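# Fold up the walls and lid of a cardboard blank

## Task

Fold the flat cardboard blank so that both long side walls and the lid stand up while its base stays lying flat on the table. Then release it and move the grippers away. A flap that stays up only because a gripper is holding it does not count.

## Robot and tools

Robot: two arms, left_arm and right_arm, each with a two-finger gripper. The names are labels only. left_arm sits on the +y side of the scene and right_arm on the -y side. A camera image's left or right side tells you nothing about which arm is which.

Frame: there is one scene frame, with its origin on the table surface midway between the arm bases. +x points out over the table, +z points up, and +y points toward left_arm. All positions are in metres. Orientations are quaternions written w first (qw, qx, qy, qz). The fingers extend along the gripper's own +z axis and spread apart along its y axis. The reported end_effector_position is the point between the finger pads, just under 1 cm behind the tips. At long reach it can differ somewhat from where the hand really is.

The 16-number row: every command that moves the robot uses rows of 16 numbers covering both arms, even when only one arm should move. The first 8 belong to left_arm: x, y, z, qw, qx, qy, qz, opening. The last 8 are the same fields for right_arm. x, y, z and the quaternion are an absolute target pose for that gripper in the scene frame, not an offset. opening runs from -1 (closed) to +1 (fully open, 0.087 m). To keep an arm still, resend the exact position and quaternion it had in the last result before it began to stay, together with its intended opening. To keep a gripper's orientation fixed, repeat the same target quaternion every time rather than copying a reported one, which may have drifted. A target more than 0.6 m from an arm's last reported position, measured along any of its gripper's axes, causes the whole call to be refused, and the robot receives nothing.

execute_actions takes "actions", a list that is either empty or holds one item, plus an optional "pictures" boolean (pictures are included unless you set it to false).
- An empty list only reports the current state.
- {"rows": [...], "steps": n} runs at most 15 control steps of 1/30 s each, with a default of 15. Each row is applied for one step. If there are fewer rows than steps, the last row repeats.
- {"steps": n} with no rows is a wait of up to 300 steps. It is counted from the previous result, so your thinking time is part of it.
When an action ends, each arm continues only as far as its last clipped pose, not to a distant target. Read the pose in the result and send the remainder next time.

move takes "target" (one 16-number row) and an optional "speed" in m/s, from 0.002 to 0.5 with a default of 0.25. Turning is limited to twice that value in rad/s. Both grippers follow straight-line paths that finish together, taking 0.5 to 10 s. A path that would need longer is cut off at 10 s, short of its target. The opening is sent when the move starts. Paths ignore obstacles and the other arm. The grippers lag behind their paths, may stray from them, and can exceed the set speed, especially with an arm nearly straight. The result adds a "move:" line. It shows the ending (done, off_target, moving, held, fault) and any limits that acted: paced means the pose was clipped, and held means a check blocked some steps, after which the arm may move fast. It also gives each gripper's distance from its target. If the ending names only one arm, the other arm finished at rest near its target.

wait takes "seconds" (0 to 10) and sends nothing new. zoom_image takes "camera" (cam_low, cam_left_wrist or cam_right_wrist) and "region" [x0, y0, x1, y1] in image pixels, measured from the top-left corner, at most 504 by 504. It returns an enlarged crop of that camera's latest image. finished_scene takes "scene", the number of the current scene. It ends that scene for good and reports whether the goal was met.

Control limits: on every step the commanded pose is clipped to within 70 mm and 16 degrees of the measured pose. When position and orientation cannot both be reached, position wins. Joint friction can leave a gripper up to about 31 mm short, and a very small commanded move may produce no motion at all. A "pose unreachable" line, or HELD marks on steps, means a clearance check changed or blocked part of what was sent.

Gripping: grip_measured is the measured finger opening, on the same -1 to 1 scale as the command. Its error is up to about 1 mm, fixed for each gripper. To hold something, command about 0.02 below grip_measured for a firm grip, or less below it for a lighter one. Each finger pad pushes with roughly 20 N at most. Closing fast squeezes harder and can make the fingers spring open. Parts being held may be tugged at random, and loose objects may be pushed.

Heat: holding a load warms the motors. MOTOR HOT appears at 75 °C. At 90 °C that arm halts for 10 s. At 100 °C the arm goes limp and falls. Both stops are reported as OVER-TEMPERATURE FAULT lines. Release loads promptly.

Cautions: keep everything on the table. Do not let the arms collide or press against each other. Approach contacts slowly and aim only slightly past the surface, because faster moves and deeper targets hit and press harder. Avoid dropping, slipping and slamming parts. Before finishing, open both grippers, back them away, and confirm from the cameras that the walls and lid stay upright on their own while the base lies flat.

Each tool is called after "Emit:" by a JSON object that holds its "op" and its "data", one argument or row to a line.

## Session

Emit:
{"op": "execute_actions", "data": {
  "actions": []
}}

Scene clock: 0.00 s of 5900.00 s.
left_arm: end_effector_position=(+0.2172, +0.4739, +0.1628) grip_measured=+0.980 end_effector_quat_wxyz=(+0.288, -0.516, +0.742, +0.318) | right_arm: end_effector_position=(+0.1353, +0.0594, +0.3784) grip_measured=+0.998 end_effector_quat_wxyz=(-0.633, +0.736, -0.236, +0.041)
Joint positions: left_arm=[ 0.287  1.454  1.184 -0.744 -0.73  -0.593  0.087] | right_arm=[ 1.317  1.217  1.283 -0.264  0.101 -1.306  0.087]
Joint velocities: left_arm=[-0.002  0.002  0.002 -0.081 -0.051  0.037  0.   ] | right_arm=[ 0.002 -0.012 -0.007  0.007 -0.051  0.007 -0.   ]
Hand target (left_arm): +0.217, +0.474, +0.163; +0.288, -0.516, +0.742, +0.318
Hand target (right_arm): +0.135, +0.059, +0.378; -0.633, +0.736, -0.236, +0.041

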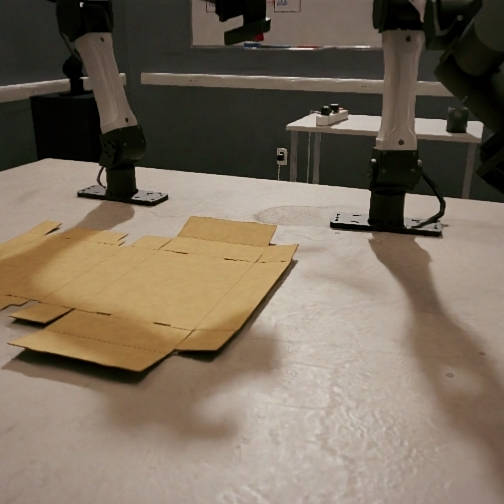

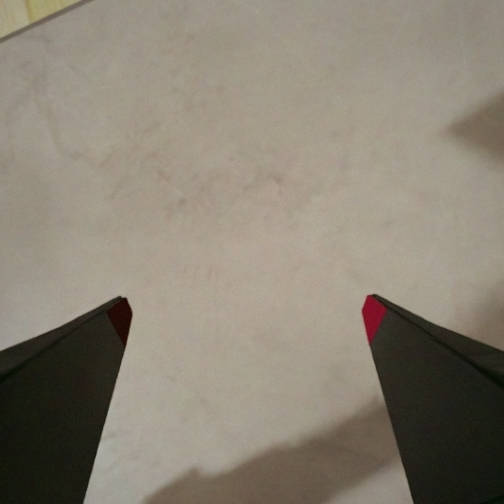

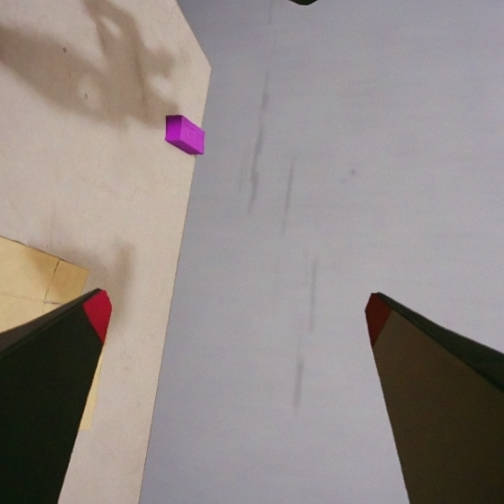

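Emit:
{"op": "move", "data": {
  "target": [0.2172,0.4739,0.1628,0.288,-0.516,0.742,0.318,1,0.25,-0.08,0.38,0,1,0,0,1]
}}

Scene clock: 12.20 s of 5900.00 s.
left_arm: end_effector_position=(+0.2172, +0.4739, +0.1628) grip_measured=+0.980 end_effector_quat_wxyz=(+0.288, -0.516, +0.742, +0.318) | right_arm: end_effector_position=(+0.2522, -0.0776, +0.3791) grip_measured=+0.998 end_effector_quat_wxyz=(-0.224, +0.945, -0.115, +0.211)
Joint positions: left_arm=[ 0.287  1.454  1.184 -0.744 -0.73  -0.593  0.087] | right_arm=[ 0.863  1.651  2.267 -1.567  0.089 -2.083  0.087]
Joint velocities: left_arm=[ 0.002  0.002  0.007 -0.007  0.007 -0.037  0.001] | right_arm=[ 0.032 -0.017 -0.002 -0.051  0.007 -0.051 -0.   ]
Hand target (left_arm): +0.217, +0.474, +0.163; +0.288, -0.516, +0.742, +0.318
Hand target (right_arm): +0.246, -0.081, +0.380; -0.219, +0.946, -0.107, +0.215
Off the commanded pose (left_arm): 0.000 m, 0 deg.
Off the commanded pose (right_arm): 0.003 m, 38 deg; orientation clipped at the last step of the last action.
joint sent to its limit (right arm) — the command would take joint 4 (wrist pitch) past its lower limit and joint 6 (wrist roll) past its lower limit, so those joints were sent only as far as their limits.
After step 90, 5.07 s passed at rest.
move: off_target (right_arm); limits=paced
camera_calibration (this result's frames):
cam_right_wrist: T_world_to_cam=[[0.10049, 0.880862, 0.462585, -0.13643], [0.211438, -0.473225, 0.855191, -0.396997], [0.972212, 0.0118698, -0.233801, -0.0150879], [0, 0, 0, 1]] pos_world=[0.112318, -0.0675136, 0.399091]

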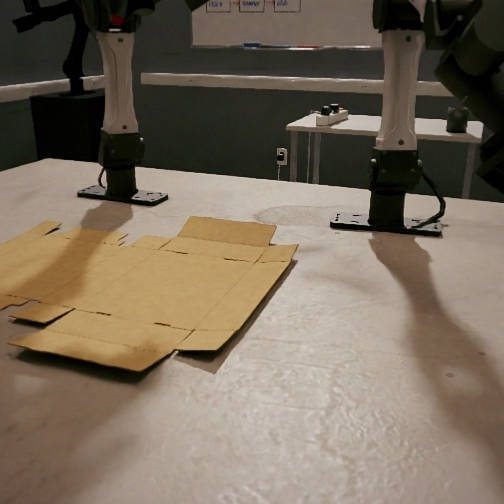

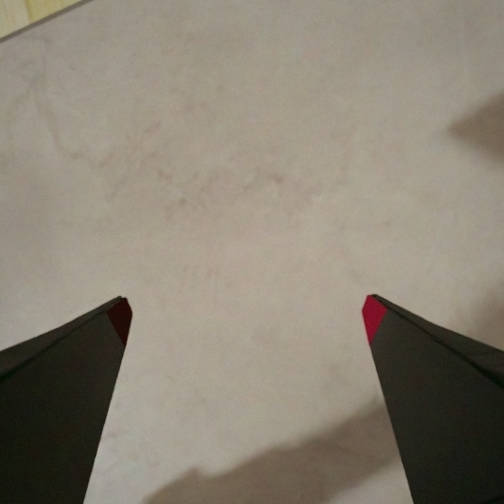

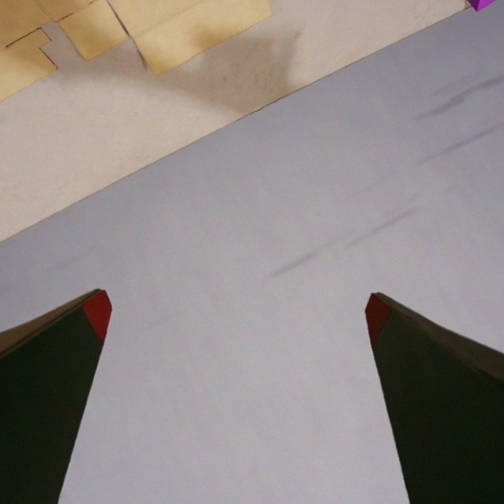

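Emit:
{"op": "move", "data": {
  "target": [0.2172,0.4739,0.1628,0.288,-0.516,0.742,0.318,1,0.27,-0.1,0.4,0.41,-0.266,0.86,0.127,1]
}}

Scene clock: 40.87 s of 5900.00 s.
left_arm: end_effector_position=(+0.2172, +0.4739, +0.1628) grip_measured=+0.980 end_effector_quat_wxyz=(+0.288, -0.516, +0.742, +0.318) | right_arm: end_effector_position=(+0.2600, -0.1009, +0.3996) grip_measured=+0.998 end_effector_quat_wxyz=(+0.407, -0.279, +0.860, +0.128)
Joint positions: left_arm=[ 0.287  1.454  1.184 -0.744 -0.73  -0.593  0.087] | right_arm=[ 0.67   1.746  2.54  -1.483  0.026  0.012  0.087]
Joint velocities: left_arm=[ 0.027 -0.007  0.007 -0.022 -0.081 -0.007 -0.   ] | right_arm=[ 0.017 -0.007  0.017 -0.051 -0.051 -0.022  0.001]
Hand target (left_arm): +0.217, +0.474, +0.163; +0.288, -0.516, +0.742, +0.318
Hand target (right_arm): +0.269, -0.100, +0.400; +0.413, -0.268, +0.861, +0.127
Off the commanded pose (left_arm): 0.000 m, 0 deg.
Off the commanded pose (right_arm): 0.010 m, 2 deg.
After step 90, 20.50 s passed at rest.
move: done
camera_calibration (this result's frames):
cam_right_wrist: T_world_to_cam=[[0.596974, -0.801836, 0.0260857, -0.25066], [-0.802179, -0.597062, 0.00514834, 0.163488], [0.0114466, -0.0239988, -0.999646, 0.534532], [0, 0, 0, 1]] pos_world=[0.274666, -0.0905475, 0.54004]

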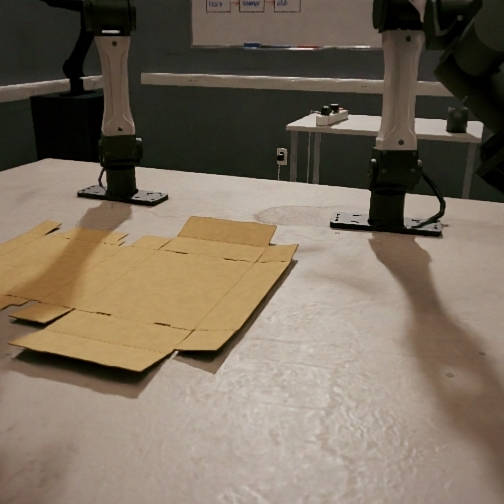

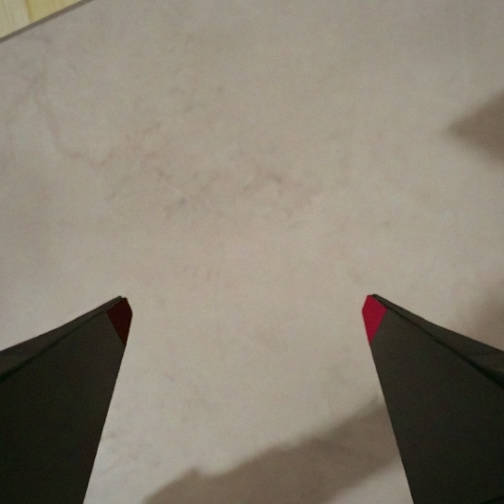

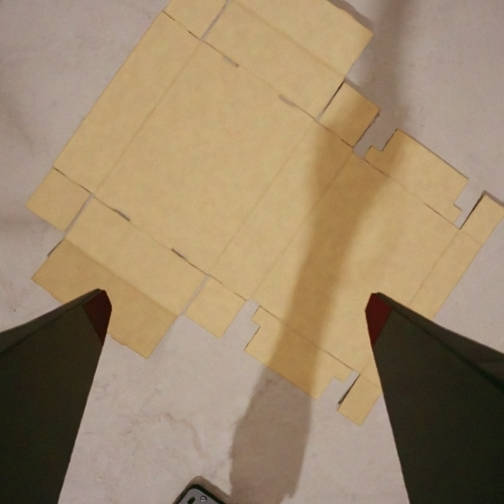

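Emit:
{"op": "move", "data": {
  "target": [0.31,0.22,0.05,0.433,0.433,0.75,-0.25,-1,0.33,-0.03,0.05,0.166,-0.292,0.94,0.051,-1]
}}

Emit:
{"op": "move", "data": {
  "target": [0.32,0.2,0.008,0.433,0.433,0.75,-0.25,-1,0.33,-0.03,0.0,0.166,-0.292,0.94,0.051,-1],
  "speed": 0.05
}}

Scene clock: 66.57 s of 5900.00 s.
left_arm: end_effector_position=(+0.3056, +0.2233, +0.0500) grip_measured=-1.000 end_effector_quat_wxyz=(+0.435, +0.424, +0.755, -0.245) | right_arm: end_effector_position=(+0.3281, -0.0405, +0.0469) grip_measured=-1.000 end_effector_quat_wxyz=(+0.151, -0.290, +0.944, +0.043)
Joint positions: left_arm=[ 0.165  1.687  0.886 -0.349  0.989  1.078  0.   ] | right_arm=[ 0.681  2.151  1.762 -0.868  0.027  0.062  0.   ]
Joint velocities: left_arm=[ 0.002 -0.017 -0.012 -0.051 -0.066 -0.007  0.   ] | right_arm=[ 0.007 -0.002 -0.012 -0.007  0.022 -0.007  0.   ]
Hand target (left_arm): +0.309, +0.220, +0.052; +0.434, +0.432, +0.750, -0.250
Hand target (right_arm): +0.333, -0.030, +0.052; +0.166, -0.290, +0.941, +0.052
Off the commanded pose (left_arm): 0.006 m, 1 deg.
Off the commanded pose (right_arm): 0.011 m, 2 deg.
After step 90, 17.37 s passed at rest.
move: off_target (right_arm)
camera_calibration (this result's frames):
cam_left_wrist: T_world_to_cam=[[-0.860915, -0.508728, 0.00463121, 0.374914], [-0.500765, 0.845763, -0.18417, -0.00297975], [0.0897756, -0.160874, -0.982883, 0.199616], [0, 0, 0, 1]] pos_world=[0.303357, 0.225363, 0.193914]
cam_right_wrist: T_world_to_cam=[[0.580223, -0.814333, 0.0142876, -0.228123], [-0.689437, -0.481742, 0.540927, 0.198578], [-0.433611, -0.323708, -0.840948, 0.309144], [0, 0, 0, 1]] pos_world=[0.403317, 0.00996754, 0.155818]

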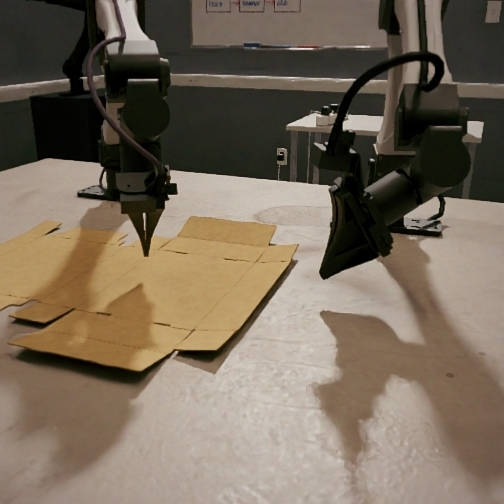

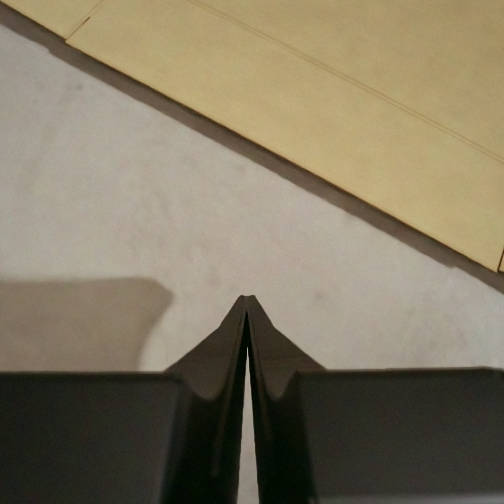

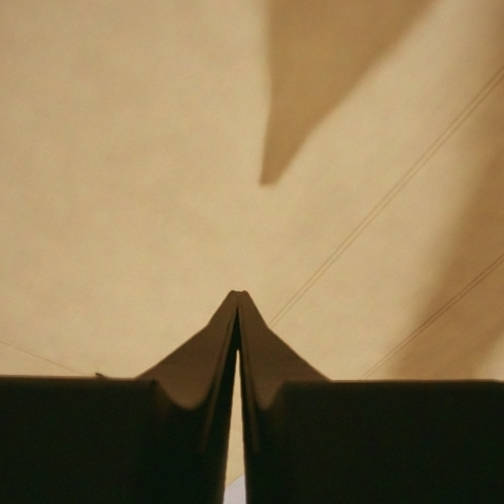

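Scene clock: 67.93 s of 5900.00 s.
left_arm: end_effector_position=(+0.3242, +0.2036, +0.0209) grip_measured=-1.000 end_effector_quat_wxyz=(+0.441, +0.433, +0.746, -0.249) | right_arm: end_effector_position=(+0.3347, -0.0353, +0.0178) grip_measured=-1.000 end_effector_quat_wxyz=(+0.169, -0.289, +0.941, +0.050)
Joint positions: left_arm=[ 0.094  1.802  0.859 -0.12   0.979  0.992  0.   ] | right_arm=[ 0.681  2.171  1.67  -0.717  0.027  0.062  0.   ]
Joint velocities: left_arm=[-0.012 -0.002 -0.002  0.066  0.066 -0.051  0.   ] | right_arm=[-0.002  0.002  0.002 -0.081  0.022 -0.051  0.   ]
Hand target (left_arm): +0.320, +0.200, +0.009; +0.433, +0.433, +0.750, -0.251
Hand target (right_arm): +0.330, -0.030, +0.001; +0.166, -0.292, +0.941, +0.051
Off the commanded pose (left_arm): 0.014 m, 1 deg.
Off the commanded pose (right_arm): 0.019 m, 0 deg.
move: off_target (left_arm, right_arm)
camera_calibration (this result's frames):
cam_left_wrist: T_world_to_cam=[[-0.872515, -0.488557, -0.00552517, 0.380864], [-0.477747, 0.85547, -0.199823, 0.00854422], [0.102351, -0.171709, -0.979816, 0.164151], [0, 0, 0, 1]] pos_world=[0.31959, 0.206951, 0.16465]
cam_right_wrist: T_world_to_cam=[[0.579814, -0.814651, 0.0125908, -0.227185], [-0.705369, -0.494181, 0.508173, 0.226824], [-0.407762, -0.303527, -0.861163, 0.28165], [0, 0, 0, 1]] pos_world=[0.406566, 0.0125036, 0.130141]

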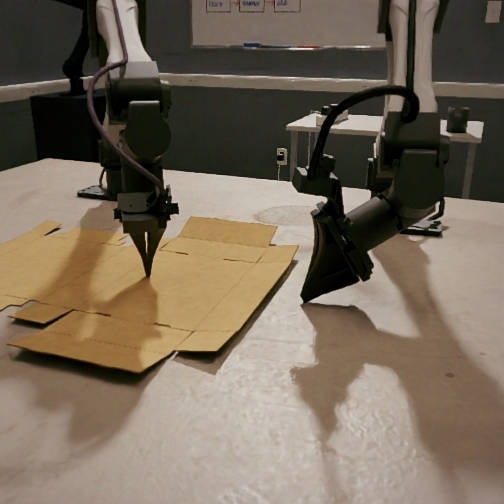

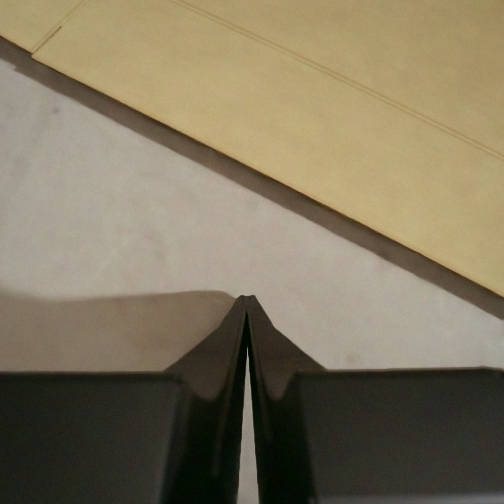

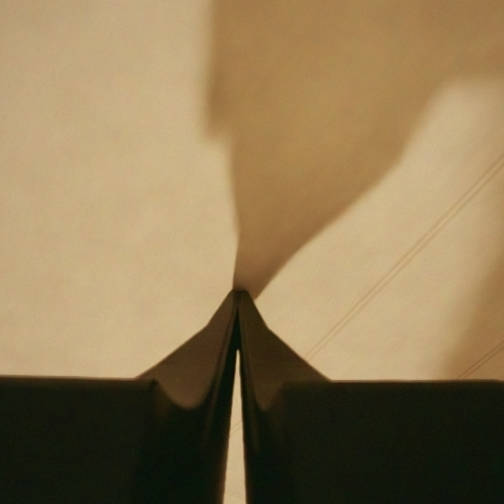

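Emit:
{"op": "move", "data": {
  "target": [0.345,0.135,0.004,0.433,0.433,0.75,-0.25,-1,0.33,-0.03,-0.01,0.166,-0.292,0.94,0.051,-1],
  "speed": 0.04
}}

Scene clock: 75.00 s of 5900.00 s.
left_arm: end_effector_position=(+0.3578, +0.1559, +0.0214) grip_measured=-1.000 end_effector_quat_wxyz=(+0.450, +0.425, +0.753, -0.220) | right_arm: end_effector_position=(+0.3390, -0.0375, +0.0166) grip_measured=-1.000 end_effector_quat_wxyz=(+0.178, -0.286, +0.941, +0.040)
Joint positions: left_arm=[-0.088  1.836  0.859  0.162  0.819  0.719  0.   ] | right_arm=[ 0.681  2.171  1.663 -0.699  0.052  0.062  0.   ]
Joint velocities: left_arm=[-0.007  0.007  0.002  0.022 -0.022 -0.037  0.   ] | right_arm=[-0.002  0.022  0.012 -0.066 -0.022  0.007  0.   ]
Hand target (left_arm): +0.343, +0.136, +0.005; +0.432, +0.433, +0.750, -0.251
Hand target (right_arm): +0.329, -0.031, -0.009; +0.165, -0.292, +0.941, +0.050
Off the commanded pose (left_arm): 0.030 m, 4 deg.
Off the commanded pose (right_arm): 0.029 m, 2 deg.
After step 90, 1.90 s passed at rest.
move: off_target (left_arm, right_arm)
camera_calibration (this result's frames):
cam_left_wrist: T_world_to_cam=[[-0.846811, -0.529868, -0.0463691, 0.385036], [-0.513669, 0.837308, -0.187245, 0.0809691], [0.13804, -0.134742, -0.981218, 0.134512], [0, 0, 0, 1]] pos_world=[0.349076, 0.154347, 0.165001]
cam_right_wrist: T_world_to_cam=[[0.572174, -0.819373, 0.0352755, -0.22939], [-0.720888, -0.481959, 0.498033, 0.235278], [-0.391073, -0.310391, -0.866441, 0.275815], [0, 0, 0, 1]] pos_world=[0.408724, 0.0110492, 0.129893]

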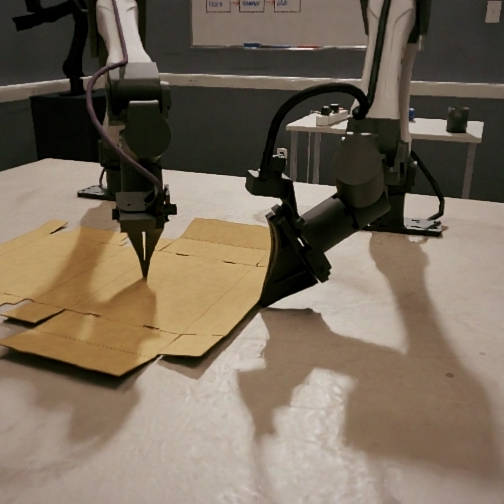

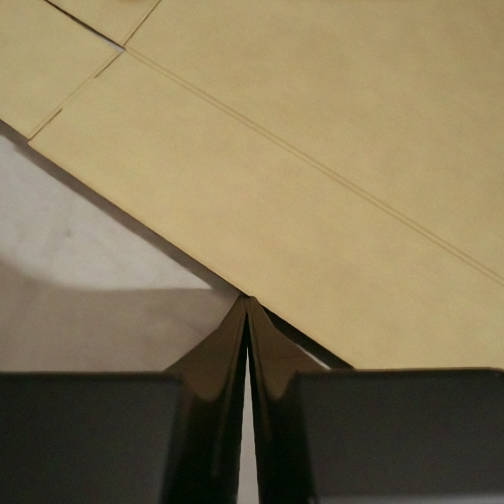

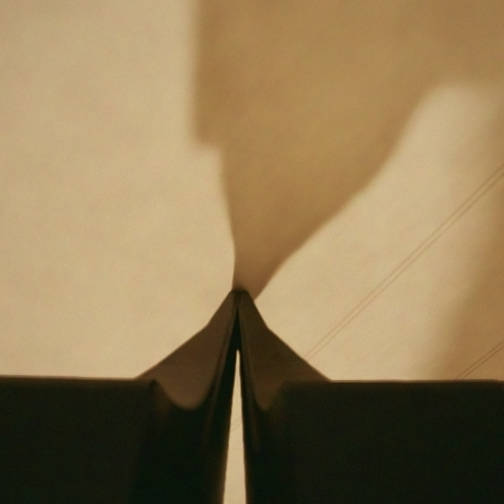

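Emit:
{"op": "move", "data": {
  "target": [0.33,0.22,0.06,0,0,0.843,-0.537,-0.3,0.33,-0.03,-0.01,0.166,-0.292,0.94,0.051,-1],
  "speed": 0.15
}}

Emit:
{"op": "move", "data": {
  "target": [0.33,0.19,0.015,0,0,0.843,-0.537,-0.3,0.33,-0.03,-0.01,0.166,-0.292,0.94,0.051,-1],
  "speed": 0.04
}}

Scene clock: 91.57 s of 5900.00 s.
left_arm: end_effector_position=(+0.3284, +0.2178, +0.0580) grip_measured=-0.300 end_effector_quat_wxyz=(+0.004, +0.002, +0.847, -0.532) | right_arm: end_effector_position=(+0.3400, -0.0382, +0.0171) grip_measured=-1.000 end_effector_quat_wxyz=(+0.182, -0.286, +0.940, +0.038)
Joint positions: left_arm=[ 0.17   2.485  1.938 -1.55   1.044  0.602  0.031] | right_arm=[ 0.681  2.167  1.657 -0.691  0.058  0.062  0.   ]
Joint velocities: left_arm=[-0.002 -0.002  0.002 -0.007  0.037  0.022  0.   ] | right_arm=[-0.002 -0.012  0.007 -0.022 -0.066  0.007  0.   ]
Hand target (left_arm): +0.331, +0.221, +0.061; +0.004, -0.004, +0.844, -0.536
Hand target (right_arm): +0.329, -0.031, -0.009; +0.165, -0.292, +0.941, +0.050
Off the commanded pose (left_arm): 0.003 m, 1 deg.
Off the commanded pose (right_arm): 0.030 m, 2 deg.
After step 90, 8.20 s passed at rest.
move: off_target (right_arm)
camera_calibration (this result's frames):
cam_left_wrist: T_world_to_cam=[[-0.0107967, -0.422237, 0.906421, 0.04137], [-0.655612, 0.687436, 0.312418, 0.0711342], [-0.755021, -0.590888, -0.284246, 0.535114], [0, 0, 0, 1]] pos_world=[0.451105, 0.28476, 0.0923816]
cam_right_wrist: T_world_to_cam=[[0.570244, -0.820445, 0.0411435, -0.230024], [-0.725947, -0.479857, 0.492685, 0.237307], [-0.384478, -0.310818, -0.869235, 0.274204], [0, 0, 0, 1]] pos_world=[0.408867, 0.0103791, 0.130894]

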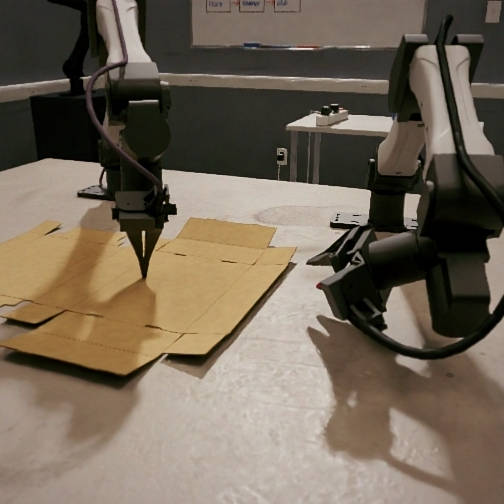

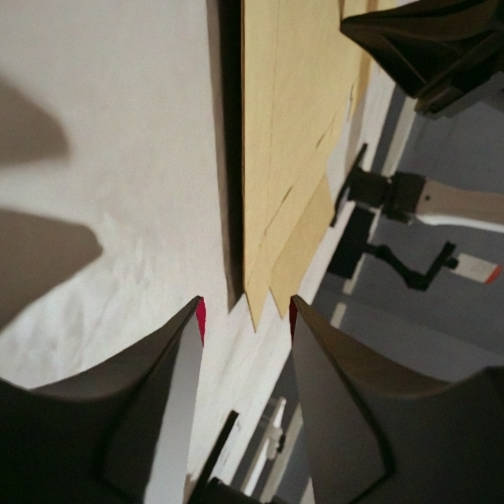

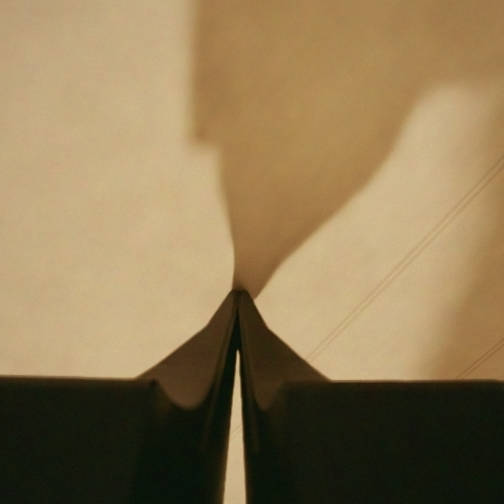

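Scene clock: 93.13 s of 5900.00 s.
left_arm: end_effector_position=(+0.3315, +0.1983, +0.0313) grip_measured=-0.300 end_effector_quat_wxyz=(+0.002, -0.010, +0.841, -0.541) | right_arm: end_effector_position=(+0.3400, -0.0382, +0.0174) grip_measured=-1.000 end_effector_quat_wxyz=(+0.183, -0.286, +0.940, +0.039)
Joint positions: left_arm=[ 0.131  2.502  1.847 -1.387  1.087  0.513  0.031] | right_arm=[ 0.681  2.164  1.653 -0.688  0.058  0.062  0.   ]
Joint velocities: left_arm=[ 0.012 -0.002 -0.012 -0.022 -0.022 -0.095 -0.001] | right_arm=[ 0.007 -0.002  0.002  0.037  0.022  0.007  0.   ]
Hand target (left_arm): +0.330, +0.190, +0.016; -0.001, +0.001, +0.843, -0.538
Hand target (right_arm): +0.329, -0.031, -0.009; +0.165, -0.292, +0.941, +0.050
Off the commanded pose (left_arm): 0.018 m, 1 deg.
Off the commanded pose (right_arm): 0.030 m, 2 deg.
move: off_target (left_arm, right_arm)
camera_calibration (this result's frames):
cam_left_wrist: T_world_to_cam=[[0.012736, -0.401793, 0.915642, 0.0453031], [-0.66336, 0.681792, 0.308404, 0.0986972], [-0.748192, -0.611328, -0.25785, 0.519281], [0, 0, 0, 1]] pos_world=[0.453417, 0.268362, 0.0619764]
cam_right_wrist: T_world_to_cam=[[0.570157, -0.820512, 0.0409954, -0.230007], [-0.726982, -0.480664, 0.490367, 0.237519], [-0.382647, -0.309389, -0.870551, 0.273973], [0, 0, 0, 1]] pos_world=[0.408647, 0.0102076, 0.131465]

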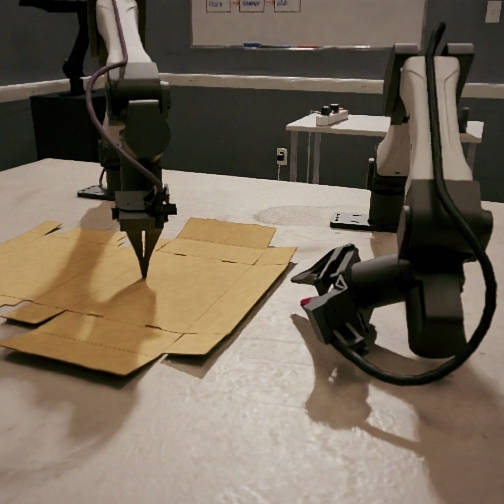

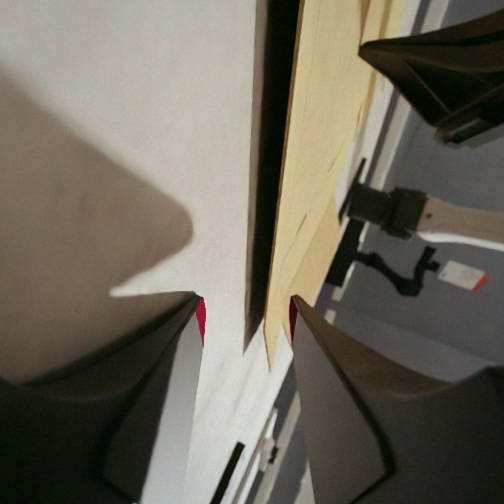

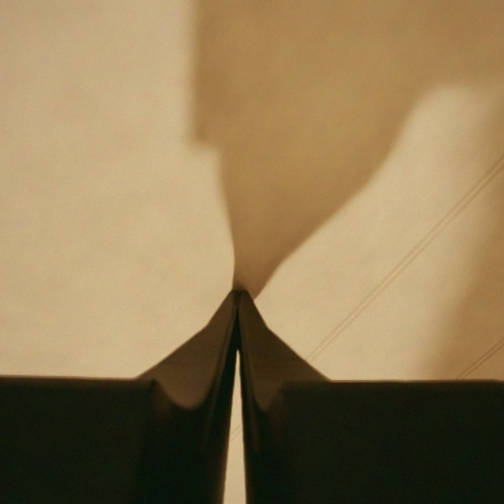

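Emit:
{"op": "move", "data": {
  "target": [0.33,0.175,0.012,0,0,0.906,-0.423,-0.3,0.33,-0.03,-0.01,0.166,-0.292,0.94,0.051,-1],
  "speed": 0.05
}}

Emit:
{"op": "move", "data": {
  "target": [0.33,0.125,0.012,0,0,0.906,-0.423,-0.3,0.33,-0.03,-0.01,0.166,-0.292,0.94,0.051,-1],
  "speed": 0.03
}}

Scene clock: 101.47 s of 5900.00 s.
left_arm: end_effector_position=(+0.3313, +0.1836, +0.0295) grip_measured=-0.300 end_effector_quat_wxyz=(-0.004, -0.019, +0.897, -0.441) | right_arm: end_effector_position=(+0.3401, -0.0381, +0.0175) grip_measured=-1.000 end_effector_quat_wxyz=(+0.184, -0.286, +0.940, +0.039)
Joint positions: left_arm=[ 0.05   2.339  1.713 -1.144  0.898  0.223  0.031] | right_arm=[ 0.681  2.163  1.651 -0.685  0.058  0.062  0.   ]
Joint velocities: left_arm=[-0.012 -0.012 -0.002 -0.037  0.007 -0.051 -0.   ] | right_arm=[-0.012  0.007  0.007 -0.022  0.037 -0.051  0.   ]
Hand target (left_arm): +0.329, +0.175, +0.013; -0.003, +0.002, +0.905, -0.425
Hand target (right_arm): +0.329, -0.031, -0.009; +0.165, -0.292, +0.941, +0.050
Off the commanded pose (left_arm): 0.020 m, 3 deg.
Off the commanded pose (right_arm): 0.030 m, 3 deg.
After step 90, 2.37 s passed at rest.
move: off_target (left_arm, right_arm)
camera_calibration (this result's frames):
cam_left_wrist: T_world_to_cam=[[0.0352804, -0.599322, 0.79973, 0.0731612], [-0.659474, 0.587303, 0.469222, 0.120447], [-0.750899, -0.543955, -0.374517, 0.501616], [0, 0, 0, 1]] pos_world=[0.453514, 0.245965, 0.0728385]
cam_right_wrist: T_world_to_cam=[[0.570096, -0.82056, 0.0408894, -0.229985], [-0.727718, -0.481239, 0.488709, 0.237806], [-0.381337, -0.308367, -0.871488, 0.273653], [0, 0, 0, 1]] pos_world=[0.408523, 0.0101108, 0.131672]

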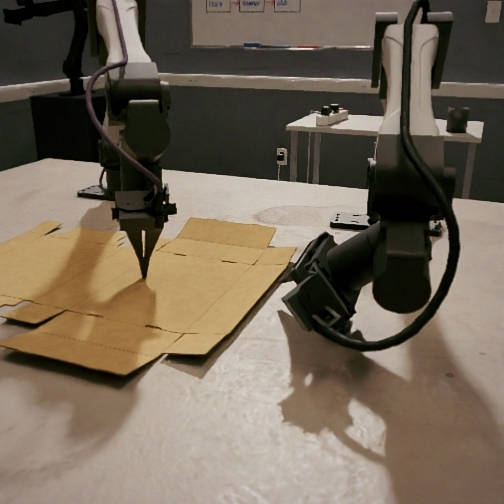

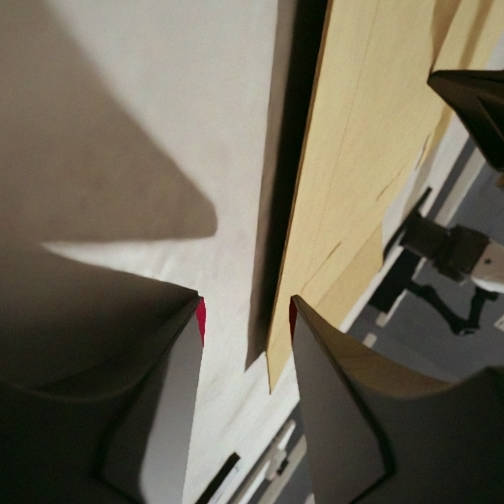

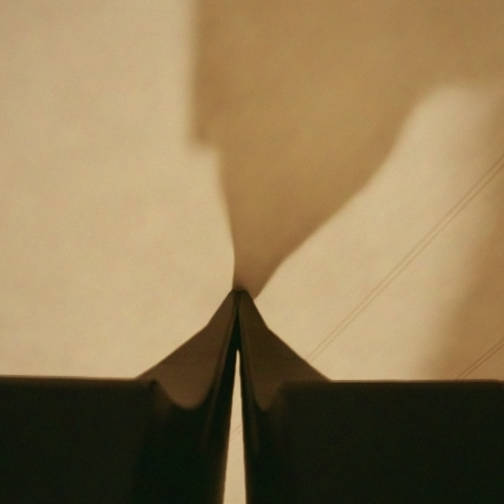

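Scene clock: 103.80 s of 5900.00 s.
left_arm: end_effector_position=(+0.3315, +0.1354, +0.0296) grip_measured=-0.300 end_effector_quat_wxyz=(-0.007, -0.020, +0.899, -0.437) | right_arm: end_effector_position=(+0.3402, -0.0381, +0.0181) grip_measured=-1.000 end_effector_quat_wxyz=(+0.184, -0.286, +0.940, +0.039)
Joint positions: left_arm=[-0.067  2.282  1.621 -0.97   0.903  0.037  0.031] | right_arm=[ 0.681  2.161  1.651 -0.685  0.058  0.062  0.   ]
Joint velocities: left_arm=[ 0.007  0.002  0.012  0.022 -0.037 -0.022 -0.001] | right_arm=[-0.007  0.027  0.012  0.007 -0.037 -0.037  0.   ]
Hand target (left_arm): +0.329, +0.125, +0.013; -0.003, +0.002, +0.905, -0.425
Hand target (right_arm): +0.329, -0.031, -0.009; +0.165, -0.292, +0.941, +0.050
Off the commanded pose (left_arm): 0.020 m, 3 deg.
Off the commanded pose (right_arm): 0.031 m, 3 deg.
move: off_target (left_arm, right_arm)
camera_calibration (this result's frames):
cam_left_wrist: T_world_to_cam=[[0.0397239, -0.606537, 0.794062, 0.0439081], [-0.655446, 0.584008, 0.478879, 0.147712], [-0.754197, -0.539488, -0.374353, 0.476084], [0, 0, 0, 1]] pos_world=[0.454134, 0.197209, 0.0726218]
cam_right_wrist: T_world_to_cam=[[0.570047, -0.820599, 0.0408046, -0.229988], [-0.728305, -0.481697, 0.487381, 0.237809], [-0.380289, -0.307548, -0.872236, 0.274002], [0, 0, 0, 1]] pos_world=[0.408501, 0.0100933, 0.132475]

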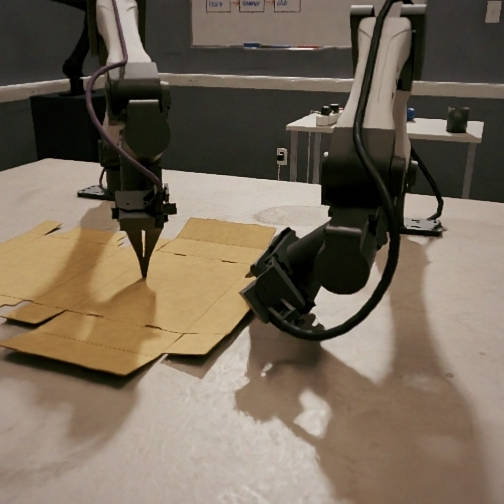

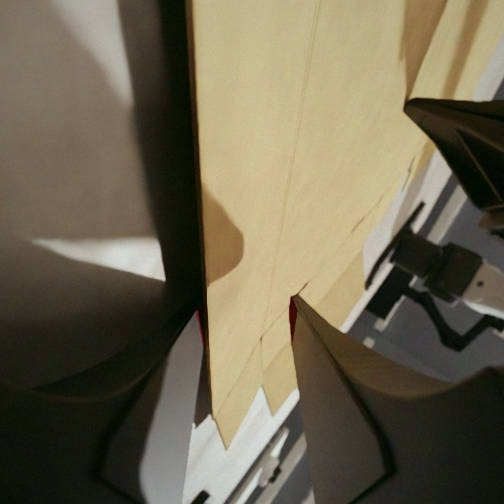

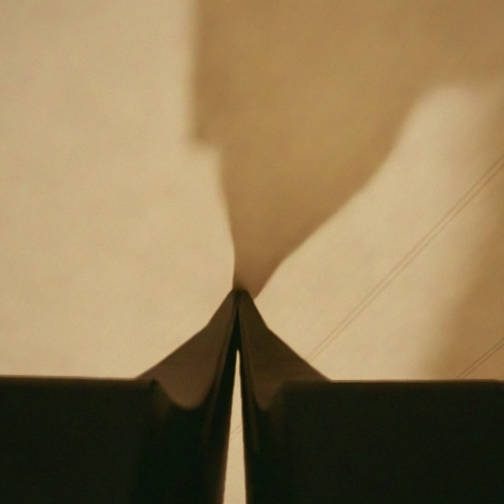

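Emit:
{"op": "move", "data": {
  "target": [0.33,0.1,0.03,0,0,0.94,-0.342,-0.3,0.33,-0.03,-0.01,0.166,-0.292,0.94,0.051,-1],
  "speed": 0.03
}}

Scene clock: 110.80 s of 5900.00 s.
left_arm: end_effector_position=(+0.3295, +0.1156, +0.0286) grip_measured=-0.300 end_effector_quat_wxyz=(-0.007, -0.012, +0.942, -0.334) | right_arm: end_effector_position=(+0.3402, -0.0381, +0.0181) grip_measured=-1.000 end_effector_quat_wxyz=(+0.184, -0.286, +0.940, +0.039)
Joint positions: left_arm=[-0.181  2.213  1.621 -0.936  0.68  -0.102  0.031] | right_arm=[ 0.681  2.161  1.651 -0.685  0.058  0.062  0.   ]
Joint velocities: left_arm=[ 0.002  0.007 -0.007  0.037 -0.051 -0.007 -0.   ] | right_arm=[-0.002 -0.002 -0.007  0.007 -0.007 -0.051  0.   ]
Hand target (left_arm): +0.329, +0.100, +0.030; -0.002, +0.001, +0.939, -0.343
Hand target (right_arm): +0.329, -0.031, -0.009; +0.165, -0.292, +0.941, +0.050
Off the commanded pose (left_arm): 0.016 m, 2 deg.
Off the commanded pose (right_arm): 0.031 m, 3 deg.
After step 90, 0.23 s passed at rest.
move: off_target (left_arm, right_arm)
camera_calibration (this result's frames):
cam_left_wrist: T_world_to_cam=[[0.0251781, -0.767741, 0.640265, 0.0606376], [-0.648014, 0.475152, 0.595238, 0.16525], [-0.761212, -0.429888, -0.485544, 0.456346], [0, 0, 0, 1]] pos_world=[0.452934, 0.164213, 0.0843888]
cam_right_wrist: T_world_to_cam=[[0.570047, -0.820599, 0.0408046, -0.229988], [-0.728305, -0.481697, 0.487381, 0.237809], [-0.380289, -0.307548, -0.872236, 0.274002], [0, 0, 0, 1]] pos_world=[0.408501, 0.0100933, 0.132475]

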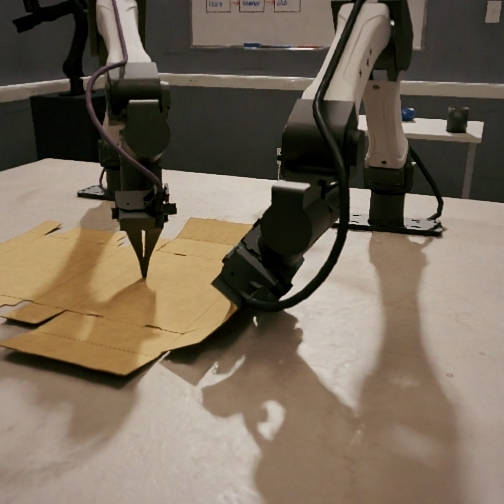

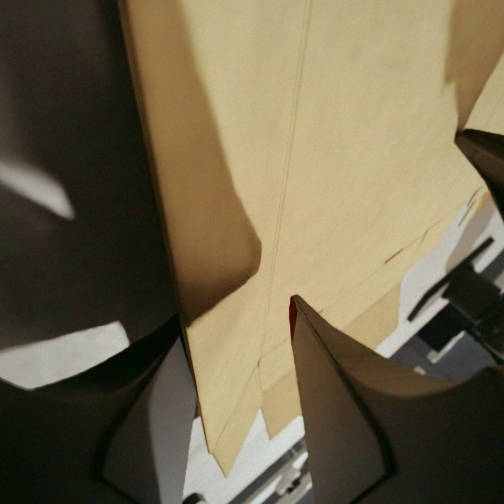

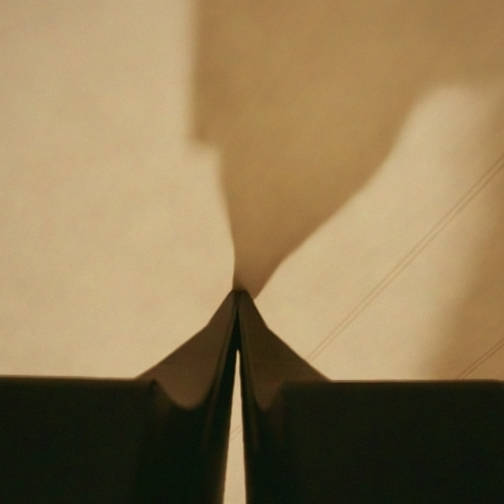

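Rising. Continue.

Emit:
{"op": "move", "data": {
  "target": [0.33,0.075,0.04,0,0,0.985,-0.17,-0.3,0.33,-0.03,-0.01,0.166,-0.292,0.94,0.051,-1],
  "speed": 0.03
}}

Emit:
{"op": "move", "data": {
  "target": [0.33,0.045,0.045,0,0,0.995,0.1,-0.3,0.33,-0.03,-0.01,0.166,-0.292,0.94,0.051,-1],
  "speed": 0.03
}}

Scene clock: 120.63 s of 5900.00 s.
left_arm: end_effector_position=(+0.3276, +0.0945, +0.0367) grip_measured=-0.300 end_effector_quat_wxyz=(+0.001, -0.004, +0.988, -0.151) | right_arm: end_effector_position=(+0.3417, -0.0414, +0.0182) grip_measured=-1.000 end_effector_quat_wxyz=(+0.187, -0.284, +0.940, +0.030)
Joint positions: left_arm=[-0.368  2.194  1.754 -1.052  0.293 -0.269  0.031] | right_arm=[ 0.681  2.161  1.651 -0.688  0.078  0.062  0.   ]
Joint velocities: left_arm=[ 0.002 -0.007  0.002 -0.051  0.007 -0.037 -0.   ] | right_arm=[ 0.012  0.007 -0.012 -0.051 -0.022 -0.007  0.   ]
Hand target (left_arm): +0.328, +0.075, +0.040; -0.001, +0.000, +0.985, -0.171
Hand target (right_arm): +0.329, -0.031, -0.008; +0.165, -0.292, +0.941, +0.050
Off the commanded pose (left_arm): 0.020 m, 2 deg.
Off the commanded pose (right_arm): 0.033 m, 4 deg.
After step 90, 0.93 s passed at rest.
move: off_target (left_arm, right_arm)
camera_calibration (this result's frames):
cam_left_wrist: T_world_to_cam=[[0.00543449, -0.950074, 0.311978, 0.0749867], [-0.654194, 0.23258, 0.719678, 0.189592], [-0.756307, -0.208005, -0.620269, 0.432095], [0, 0, 0, 1]] pos_world=[0.450419, 0.117026, 0.108176]
cam_right_wrist: T_world_to_cam=[[0.563515, -0.823942, 0.0597508, -0.23182], [-0.736289, -0.468135, 0.488598, 0.240594], [-0.374605, -0.319326, -0.870461, 0.271123], [0, 0, 0, 1]] pos_world=[0.409345, 0.00820065, 0.132299]

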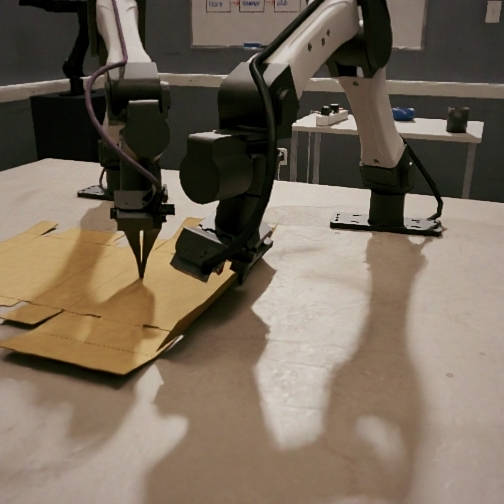

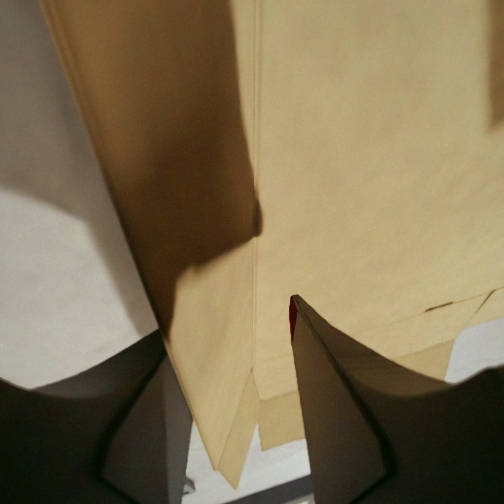

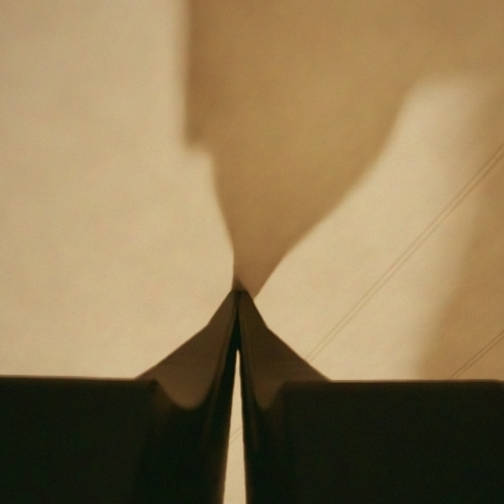

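Scene clock: 129.27 s of 5900.00 s.
left_arm: end_effector_position=(+0.3283, +0.0969, +0.0401) grip_measured=-0.300 end_effector_quat_wxyz=(-0.001, -0.008, +1.000, +0.019) | right_arm: end_effector_position=(+0.3423, -0.0438, +0.0188) grip_measured=-1.000 end_effector_quat_wxyz=(+0.187, -0.283, +0.940, +0.023)
Joint positions: left_arm=[-0.491  2.299  1.975 -1.263 -0.036 -0.388  0.031] | right_arm=[ 0.681  2.16   1.651 -0.692  0.092  0.062  0.   ]
Joint velocities: left_arm=[-0.007  0.017 -0.007 -0.022 -0.007  0.051 -0.001] | right_arm=[ 0.012  0.017  0.022  0.022 -0.007 -0.022  0.   ]
Hand target (left_arm): +0.327, +0.090, +0.040; -0.003, -0.006, +1.000, +0.004
Hand target (right_arm): +0.342, -0.042, +0.019; +0.187, -0.283, +0.940, +0.027
Off the commanded pose (left_arm): 0.052 m, 9 deg.
Off the commanded pose (right_arm): 0.034 m, 4 deg.
move: held (left_arm, right_arm); limits=held; held on 121 of 259 steps (left_arm, right_arm), including the last (left_arm, right_arm)
pose unreachable (left arm): on one or more control steps of this call this arm could not follow its commanded pose, so it was not sent that pose on those steps. On the call's last step it was still not sent that pose. It may still have moved: this result reports where it is.
cause: the commanded pose would bring a part of the arm too close to another arm (this arm's wrist (the part past joint 5) and the other arm's wrist (the part past joint 4)).
pose unreachable (right arm): on one or more control steps of this call this arm could not follow its commanded pose, so it was not sent that pose on those steps. On the call's last step it was still not sent that pose. It may still have moved: this result reports where it is.
cause: the commanded pose would bring a part of the arm too close to another arm (this arm's wrist (the part past joint 4) and the other arm's wrist (the part past joint 5)).
camera_calibration (this result's frames):
cam_left_wrist: T_world_to_cam=[[0.0135282, -0.999592, -0.0251678, 0.0918297], [-0.65103, -0.0279094, 0.758539, 0.209715], [-0.758931, 0.00612336, -0.651142, 0.416628], [0, 0, 0, 1]] pos_world=[0.451481, 0.0950941, 0.114518]
cam_right_wrist: T_world_to_cam=[[0.559179, -0.825885, 0.0723407, -0.233087], [-0.741101, -0.458843, 0.490135, 0.241619], [-0.371602, -0.327685, -0.868639, 0.269645], [0, 0, 0, 1]] pos_world=[0.409602, 0.00672035, 0.13266]

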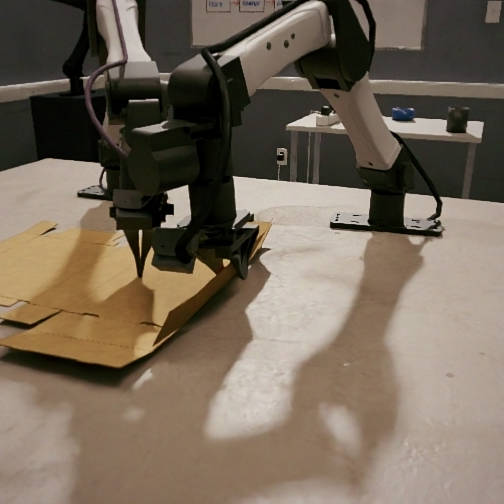

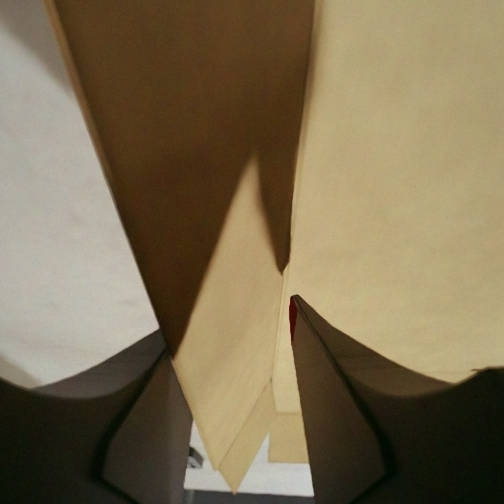

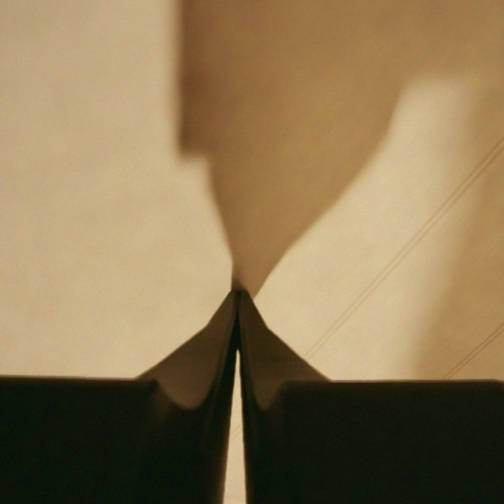

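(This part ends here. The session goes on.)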